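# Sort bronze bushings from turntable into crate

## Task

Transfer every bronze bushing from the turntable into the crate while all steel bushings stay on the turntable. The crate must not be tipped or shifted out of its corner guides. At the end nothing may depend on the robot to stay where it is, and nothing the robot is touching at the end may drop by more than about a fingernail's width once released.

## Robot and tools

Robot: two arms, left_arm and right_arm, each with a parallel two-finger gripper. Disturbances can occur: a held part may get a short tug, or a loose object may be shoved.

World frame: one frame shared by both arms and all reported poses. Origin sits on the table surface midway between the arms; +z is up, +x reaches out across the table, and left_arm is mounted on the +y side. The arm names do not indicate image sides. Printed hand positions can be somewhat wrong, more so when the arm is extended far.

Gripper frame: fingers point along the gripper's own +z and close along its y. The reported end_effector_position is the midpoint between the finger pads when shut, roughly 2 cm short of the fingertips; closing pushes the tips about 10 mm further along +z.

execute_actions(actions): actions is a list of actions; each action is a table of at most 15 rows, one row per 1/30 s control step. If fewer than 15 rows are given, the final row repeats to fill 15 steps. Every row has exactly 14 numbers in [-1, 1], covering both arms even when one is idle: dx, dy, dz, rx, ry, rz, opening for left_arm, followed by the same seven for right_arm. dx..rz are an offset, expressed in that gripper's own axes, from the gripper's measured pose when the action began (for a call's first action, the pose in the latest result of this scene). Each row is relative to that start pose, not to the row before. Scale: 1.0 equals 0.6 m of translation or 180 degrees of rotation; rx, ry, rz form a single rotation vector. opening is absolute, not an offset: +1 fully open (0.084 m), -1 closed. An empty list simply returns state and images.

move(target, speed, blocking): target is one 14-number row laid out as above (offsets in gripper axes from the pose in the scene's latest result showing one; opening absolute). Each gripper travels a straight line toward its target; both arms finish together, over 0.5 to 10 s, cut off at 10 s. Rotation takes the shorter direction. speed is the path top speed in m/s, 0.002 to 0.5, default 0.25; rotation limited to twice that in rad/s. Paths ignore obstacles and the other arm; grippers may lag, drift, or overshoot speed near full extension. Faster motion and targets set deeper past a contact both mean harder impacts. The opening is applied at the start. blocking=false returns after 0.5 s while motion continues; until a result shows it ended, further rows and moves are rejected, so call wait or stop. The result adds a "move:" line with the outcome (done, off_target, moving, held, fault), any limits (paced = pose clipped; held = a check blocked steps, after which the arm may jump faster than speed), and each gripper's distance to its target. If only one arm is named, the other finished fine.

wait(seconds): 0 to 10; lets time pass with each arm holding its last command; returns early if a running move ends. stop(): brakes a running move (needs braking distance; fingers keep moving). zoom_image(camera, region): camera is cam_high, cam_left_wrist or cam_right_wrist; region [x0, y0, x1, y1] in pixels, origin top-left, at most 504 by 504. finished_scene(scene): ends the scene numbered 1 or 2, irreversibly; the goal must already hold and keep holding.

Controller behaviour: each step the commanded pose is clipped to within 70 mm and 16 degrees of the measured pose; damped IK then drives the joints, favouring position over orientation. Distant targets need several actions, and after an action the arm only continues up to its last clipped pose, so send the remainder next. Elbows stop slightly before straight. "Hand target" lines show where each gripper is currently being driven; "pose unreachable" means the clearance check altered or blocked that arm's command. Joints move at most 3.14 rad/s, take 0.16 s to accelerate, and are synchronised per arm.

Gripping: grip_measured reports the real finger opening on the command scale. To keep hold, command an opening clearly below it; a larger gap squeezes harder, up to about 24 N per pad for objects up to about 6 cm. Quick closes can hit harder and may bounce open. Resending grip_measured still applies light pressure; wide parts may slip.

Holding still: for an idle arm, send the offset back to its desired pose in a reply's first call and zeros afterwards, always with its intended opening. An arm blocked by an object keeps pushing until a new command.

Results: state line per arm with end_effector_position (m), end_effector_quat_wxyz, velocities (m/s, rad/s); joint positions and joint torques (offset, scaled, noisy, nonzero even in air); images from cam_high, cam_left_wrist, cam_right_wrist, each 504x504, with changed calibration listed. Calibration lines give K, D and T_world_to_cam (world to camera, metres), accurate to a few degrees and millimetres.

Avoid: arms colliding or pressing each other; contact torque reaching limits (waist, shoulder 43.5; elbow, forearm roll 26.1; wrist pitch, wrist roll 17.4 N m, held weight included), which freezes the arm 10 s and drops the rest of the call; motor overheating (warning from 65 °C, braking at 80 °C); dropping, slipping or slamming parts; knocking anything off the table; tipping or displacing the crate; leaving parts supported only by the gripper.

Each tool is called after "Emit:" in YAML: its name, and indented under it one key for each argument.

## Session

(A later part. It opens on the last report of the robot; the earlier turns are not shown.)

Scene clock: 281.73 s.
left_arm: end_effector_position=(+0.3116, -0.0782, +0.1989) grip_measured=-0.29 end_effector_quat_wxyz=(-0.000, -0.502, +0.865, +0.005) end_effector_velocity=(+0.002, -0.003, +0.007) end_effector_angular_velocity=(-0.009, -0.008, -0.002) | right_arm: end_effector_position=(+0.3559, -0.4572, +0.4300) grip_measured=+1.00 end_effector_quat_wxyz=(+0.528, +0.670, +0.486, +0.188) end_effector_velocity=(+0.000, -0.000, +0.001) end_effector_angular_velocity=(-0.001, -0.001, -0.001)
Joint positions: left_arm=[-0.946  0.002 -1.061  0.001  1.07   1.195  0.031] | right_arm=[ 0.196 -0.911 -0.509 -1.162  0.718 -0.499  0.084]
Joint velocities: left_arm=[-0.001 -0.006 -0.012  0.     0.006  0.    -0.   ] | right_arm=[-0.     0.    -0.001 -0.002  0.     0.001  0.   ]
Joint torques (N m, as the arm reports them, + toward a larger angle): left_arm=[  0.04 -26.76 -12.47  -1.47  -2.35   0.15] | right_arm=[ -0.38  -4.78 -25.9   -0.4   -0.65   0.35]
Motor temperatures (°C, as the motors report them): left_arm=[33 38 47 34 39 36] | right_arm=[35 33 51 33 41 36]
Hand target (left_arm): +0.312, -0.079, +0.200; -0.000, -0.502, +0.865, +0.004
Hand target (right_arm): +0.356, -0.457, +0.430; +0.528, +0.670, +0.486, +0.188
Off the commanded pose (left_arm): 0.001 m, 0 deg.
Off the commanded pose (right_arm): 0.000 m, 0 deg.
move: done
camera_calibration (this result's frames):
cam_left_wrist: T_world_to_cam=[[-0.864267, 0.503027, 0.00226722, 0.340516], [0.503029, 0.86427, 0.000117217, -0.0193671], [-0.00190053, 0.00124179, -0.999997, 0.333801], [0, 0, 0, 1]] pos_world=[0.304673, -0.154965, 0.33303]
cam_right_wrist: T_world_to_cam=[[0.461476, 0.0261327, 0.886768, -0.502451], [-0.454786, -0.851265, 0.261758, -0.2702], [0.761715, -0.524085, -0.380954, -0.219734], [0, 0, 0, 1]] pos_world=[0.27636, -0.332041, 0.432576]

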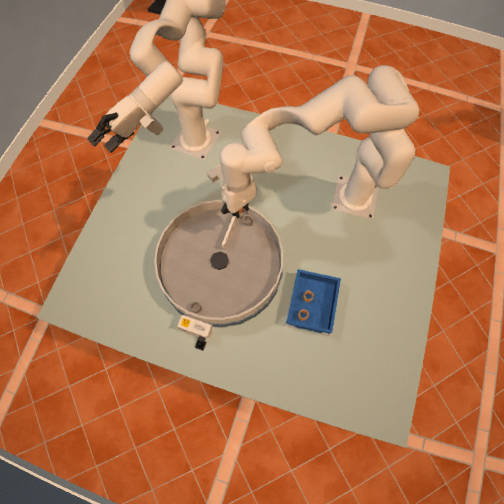

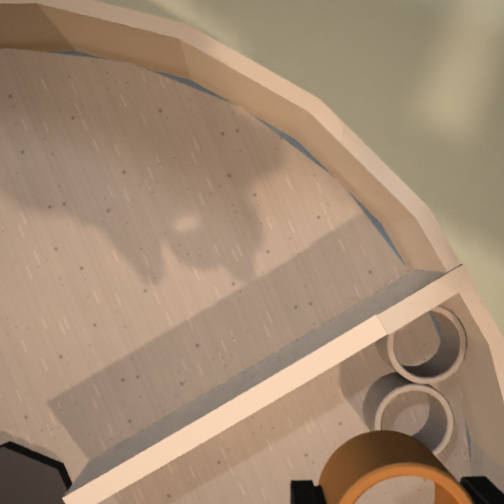

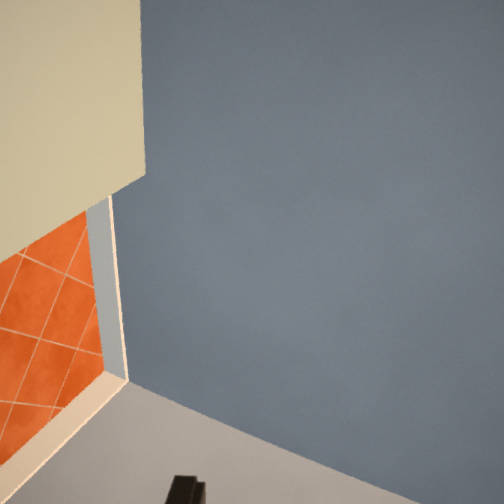

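Emit:
move:
  target: [-0.635,0.046,0,0,0,0,-1, 0,0,0,0,0,0,1]

Emit:
move:
  target: [0,0,0.2,0,0,0,-1, 0,0,0,0,0,0,1]

Emit:
execute_actions:
  actions:
    - [[0,0,0,0,0,0,0, 0,0,0,0,0,0,1]]

Emit:
move:
  target: [0,0,-0.25,0,0,0,0, 0,0,0,0,0,0,1]

Scene clock: 288.47 s.
left_arm: end_effector_position=(+0.4767, +0.2654, +0.2007) grip_measured=-0.29 end_effector_quat_wxyz=(-0.000, -0.501, +0.865, +0.006) end_effector_velocity=(+0.001, +0.002, -0.000) end_effector_angular_velocity=(-0.001, +0.001, +0.001) | right_arm: end_effector_position=(+0.3559, -0.4572, +0.4300) grip_measured=+1.00 end_effector_quat_wxyz=(+0.528, +0.670, +0.486, +0.188) end_effector_velocity=(+0.000, +0.000, +0.000) end_effector_angular_velocity=(-0.001, -0.000, +0.001)
Joint positions: left_arm=[-0.095 -0.03  -1.028  0.011  1.065  2.041  0.031] | right_arm=[ 0.196 -0.911 -0.509 -1.162  0.718 -0.499  0.084]
Joint velocities: left_arm=[ 0.005  0.004 -0.004 -0.001  0.002  0.005  0.   ] | right_arm=[-0.     0.001 -0.    -0.001 -0.001  0.     0.   ]
Joint torques (N m, as the arm reports them, + toward a larger angle): left_arm=[  0.09 -25.77 -12.61  -1.3   -2.39   0.15] | right_arm=[ -0.74  -4.63 -25.8   -0.02  -0.69   0.26]
Motor temperatures (°C, as the motors report them): left_arm=[33 38 47 34 39 36] | right_arm=[35 33 51 33 41 36]
Hand target (left_arm): +0.477, +0.266, +0.201; -0.000, -0.502, +0.865, +0.006
Hand target (right_arm): +0.356, -0.457, +0.430; +0.528, +0.670, +0.486, +0.188
Off the commanded pose (left_arm): 0.001 m, 0 deg.
Off the commanded pose (right_arm): 0.000 m, 0 deg.
move: done
camera_calibration (this result's frames):
cam_left_wrist: T_world_to_cam=[[-0.863999, 0.503481, 0.00337007, 0.309873], [0.503486, 0.864003, 0.000670764, -0.399599], [-0.00257404, 0.00227632, -0.999994, 0.335577], [0, 0, 0, 1]] pos_world=[0.469786, 0.188475, 0.334799]
cam_right_wrist: T_world_to_cam=[[0.461476, 0.0261327, 0.886768, -0.502451], [-0.454786, -0.851265, 0.261758, -0.2702], [0.761715, -0.524085, -0.380954, -0.219734], [0, 0, 0, 1]] pos_world=[0.27636, -0.332041, 0.432576]

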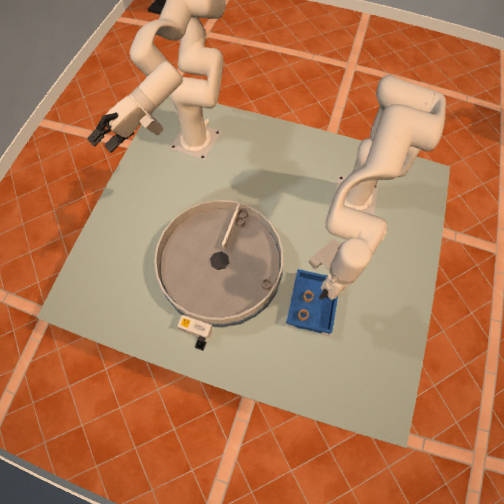

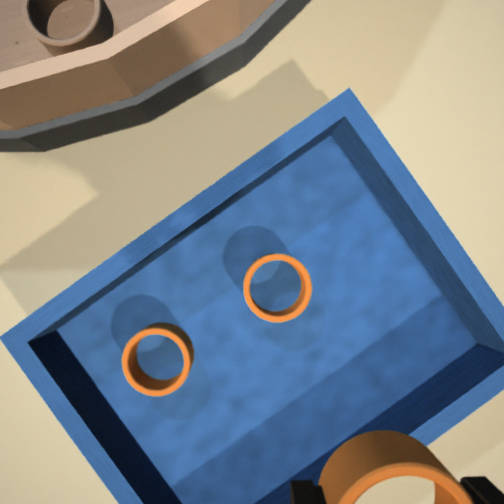

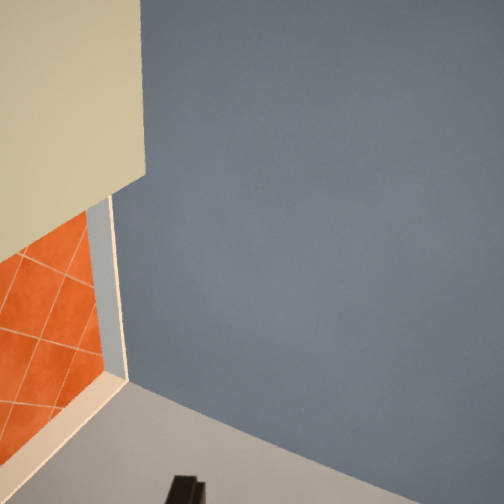

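Scene clock: 289.50 s.
left_arm: end_effector_position=(+0.4765, +0.2663, +0.0815) grip_measured=-0.29 end_effector_quat_wxyz=(+0.000, -0.501, +0.865, +0.005) end_effector_velocity=(-0.003, +0.001, -0.005) end_effector_angular_velocity=(+0.001, +0.009, +0.002) | right_arm: end_effector_position=(+0.3559, -0.4572, +0.4300) grip_measured=+1.00 end_effector_quat_wxyz=(+0.528, +0.670, +0.486, +0.188) end_effector_velocity=(-0.000, -0.000, +0.001) end_effector_angular_velocity=(-0.000, -0.001, -0.000)
Joint positions: left_arm=[-0.092  0.155 -0.875  0.014  0.725  2.039  0.031] | right_arm=[ 0.196 -0.911 -0.509 -1.162  0.718 -0.499  0.084]
Joint velocities: left_arm=[ 0.001  0.008  0.005  0.001 -0.003 -0.002  0.   ] | right_arm=[-0.    -0.001 -0.     0.     0.001 -0.001  0.   ]
Joint torques (N m, as the arm reports them, + toward a larger angle): left_arm=[  0.69 -28.01 -10.84  -1.3   -2.38   0.35] | right_arm=[ -0.56  -4.7  -25.85  -0.18  -0.57   0.18]
Motor temperatures (°C, as the motors report them): left_arm=[33 38 47 34 39 36] | right_arm=[35 33 51 33 41 36]
Hand target (left_arm): +0.476, +0.266, +0.081; -0.000, -0.501, +0.865, +0.006
Hand target (right_arm): +0.356, -0.457, +0.430; +0.528, +0.670, +0.486, +0.188
Off the commanded pose (left_arm): 0.001 m, 0 deg.
Off the commanded pose (right_arm): 0.000 m, 0 deg.
move: done
camera_calibration (this result's frames):
cam_left_wrist: T_world_to_cam=[[-0.863788, 0.503852, 0.00200549, 0.309604], [0.503854, 0.863788, 0.000996488, -0.400363], [-0.00123024, 0.00187123, -0.999997, 0.215786], [0, 0, 0, 1]] pos_world=[0.469422, 0.189431, 0.215564]
cam_right_wrist: T_world_to_cam=[[0.461476, 0.0261328, 0.886768, -0.502451], [-0.454786, -0.851265, 0.261758, -0.2702], [0.761715, -0.524085, -0.380954, -0.219734], [0, 0, 0, 1]] pos_world=[0.27636, -0.332041, 0.432576]

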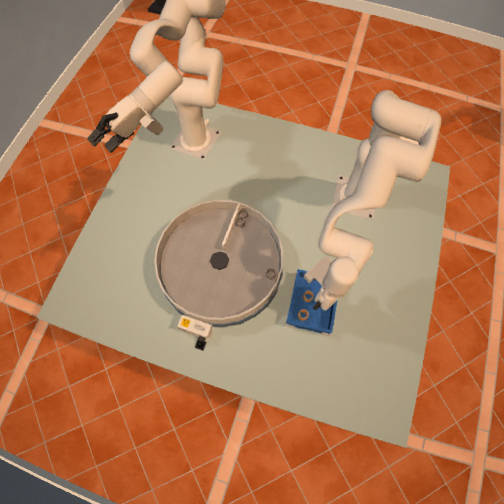

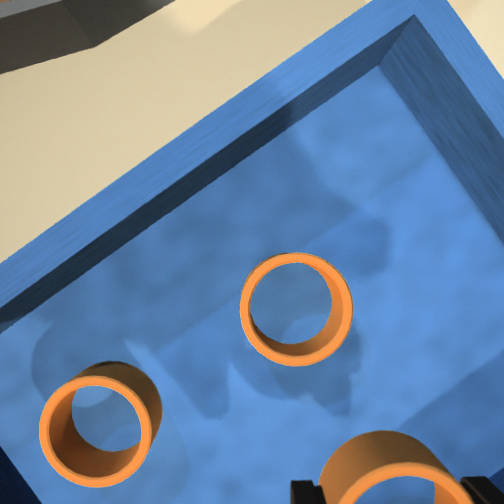

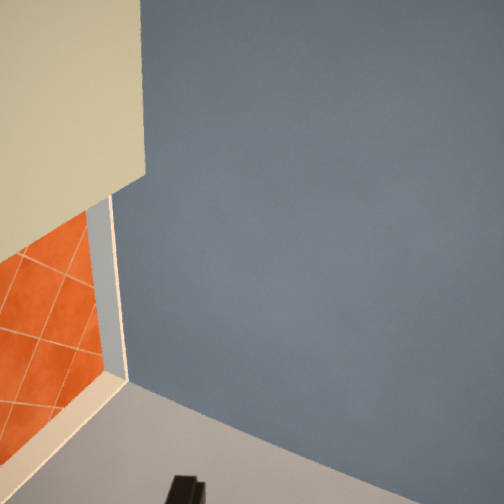

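Scene clock: 290.00 s.
left_arm: end_effector_position=(+0.4766, +0.2663, +0.0815) grip_measured=-0.01 end_effector_quat_wxyz=(+0.000, -0.501, +0.865, +0.005) end_effector_velocity=(+0.000, +0.000, -0.000) end_effector_angular_velocity=(-0.000, +0.000, +0.000) | right_arm: end_effector_position=(+0.3559, -0.4572, +0.4300) grip_measured=+1.00 end_effector_quat_wxyz=(+0.528, +0.670, +0.486, +0.188) end_effector_velocity=(-0.000, -0.000, -0.000) end_effector_angular_velocity=(+0.001, +0.001, -0.001)
Joint positions: left_arm=[-0.092  0.155 -0.875  0.014  0.725  2.039  0.044] | right_arm=[ 0.196 -0.911 -0.509 -1.162  0.718 -0.499  0.084]
Joint velocities: left_arm=[ 0.001  0.     0.    -0.    -0.     0.001  0.   ] | right_arm=[ 0.     0.    -0.     0.002  0.001 -0.     0.   ]
Joint torques (N m, as the arm reports them, + toward a larger angle): left_arm=[  0.74 -27.72 -10.71  -0.96  -2.28  -0.01] | right_arm=[ -0.54  -4.85 -25.78  -0.07  -0.76   0.31]
Motor temperatures (°C, as the motors report them): left_arm=[33 38 47 34 39 36] | right_arm=[35 33 51 33 41 36]
Hand target (left_arm): +0.477, +0.266, +0.081; +0.000, -0.501, +0.865, +0.005
Hand target (right_arm): +0.356, -0.457, +0.430; +0.528, +0.670, +0.486, +0.188
Off the commanded pose (left_arm): 0.000 m, 0 deg.
Off the commanded pose (right_arm): 0.000 m, 0 deg.
camera_calibration (this result's frames):
cam_left_wrist: T_world_to_cam=[[-0.863788, 0.503852, 0.0019367, 0.309627], [0.503854, 0.863788, 0.00103263, -0.400376], [-0.0011526, 0.00186779, -0.999998, 0.215783], [0, 0, 0, 1]] pos_world=[0.469432, 0.18943, 0.215596]
cam_right_wrist: T_world_to_cam=[[0.461476, 0.0261329, 0.886768, -0.502451], [-0.454786, -0.851265, 0.261759, -0.2702], [0.761715, -0.524085, -0.380954, -0.219734], [0, 0, 0, 1]] pos_world=[0.27636, -0.332041, 0.432576]

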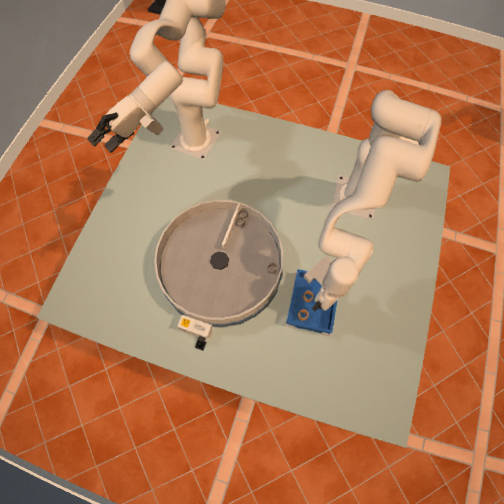

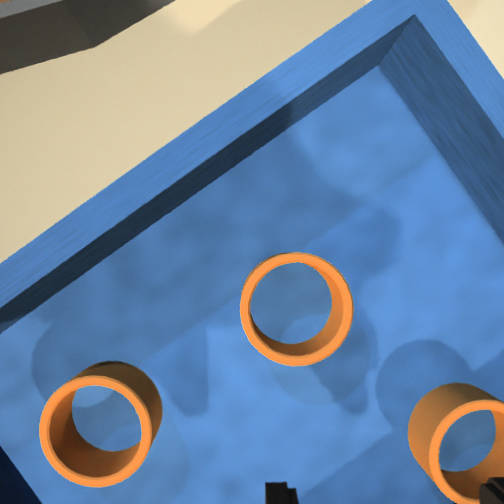

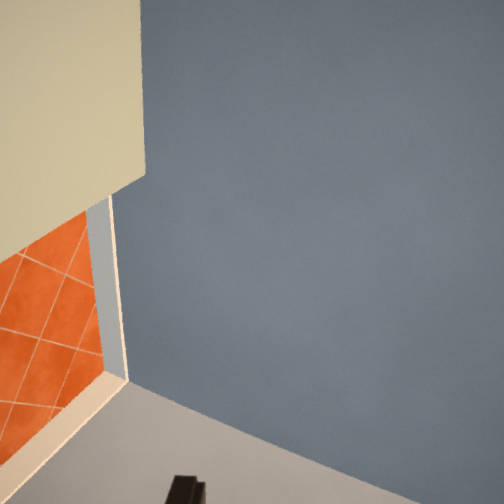

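Scene clock: 291.10 s.
left_arm: end_effector_position=(+0.4766, +0.2651, +0.2305) grip_measured=-0.01 end_effector_quat_wxyz=(-0.000, -0.501, +0.865, +0.006) end_effector_velocity=(+0.002, +0.000, +0.007) end_effector_angular_velocity=(-0.000, -0.009, +0.000) | right_arm: end_effector_position=(+0.3559, -0.4572, +0.4300) grip_measured=+1.00 end_effector_quat_wxyz=(+0.528, +0.670, +0.486, +0.188) end_effector_velocity=(+0.000, +0.000, -0.000) end_effector_angular_velocity=(-0.001, +0.001, +0.001)
Joint positions: left_arm=[-0.096 -0.056 -1.087  0.011  1.15   2.041  0.044] | right_arm=[ 0.196 -0.911 -0.509 -1.162  0.718 -0.499  0.084]
Joint velocities: left_arm=[ 0.001 -0.004 -0.014  0.     0.009  0.001  0.   ] | right_arm=[-0.     0.     0.001 -0.001 -0.001  0.     0.   ]
Joint torques (N m, as the arm reports them, + toward a larger angle): left_arm=[  0.38 -24.52 -12.18  -1.59  -2.13   0.28] | right_arm=[ -0.61  -4.37 -25.73  -0.32  -0.76   0.13]
Motor temperatures (°C, as the motors report them): left_arm=[33 38 47 34 39 36] | right_arm=[35 33 51 33 41 36]
Hand target (left_arm): +0.477, +0.265, +0.231; +0.000, -0.501, +0.865, +0.006
Hand target (right_arm): +0.356, -0.457, +0.430; +0.528, +0.670, +0.486, +0.188
Off the commanded pose (left_arm): 0.001 m, 0 deg.
Off the commanded pose (right_arm): 0.000 m, 0 deg.
move: done
camera_calibration (this result's frames):
cam_left_wrist: T_world_to_cam=[[-0.86406, 0.503374, 0.00370121, 0.309801], [0.50338, 0.864065, 0.000575077, -0.399334], [-0.00290861, 0.00236001, -0.999993, 0.365434], [0, 0, 0, 1]] pos_world=[0.469766, 0.188242, 0.364515]
cam_right_wrist: T_world_to_cam=[[0.461476, 0.0261329, 0.886768, -0.502451], [-0.454786, -0.851265, 0.261759, -0.2702], [0.761715, -0.524085, -0.380954, -0.219734], [0, 0, 0, 1]] pos_world=[0.27636, -0.332041, 0.432576]

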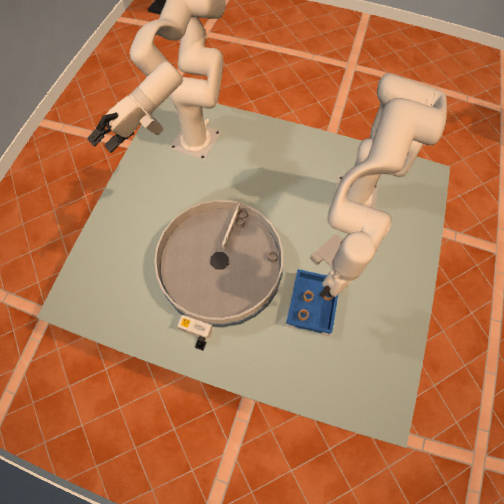

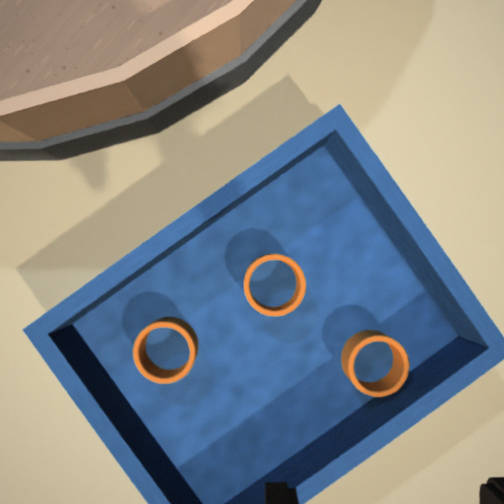

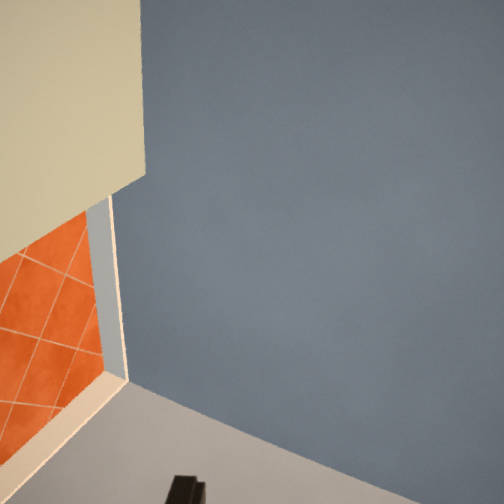

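Emit:
finished_scene:
  scene: 1

The scene is finished: the task was done.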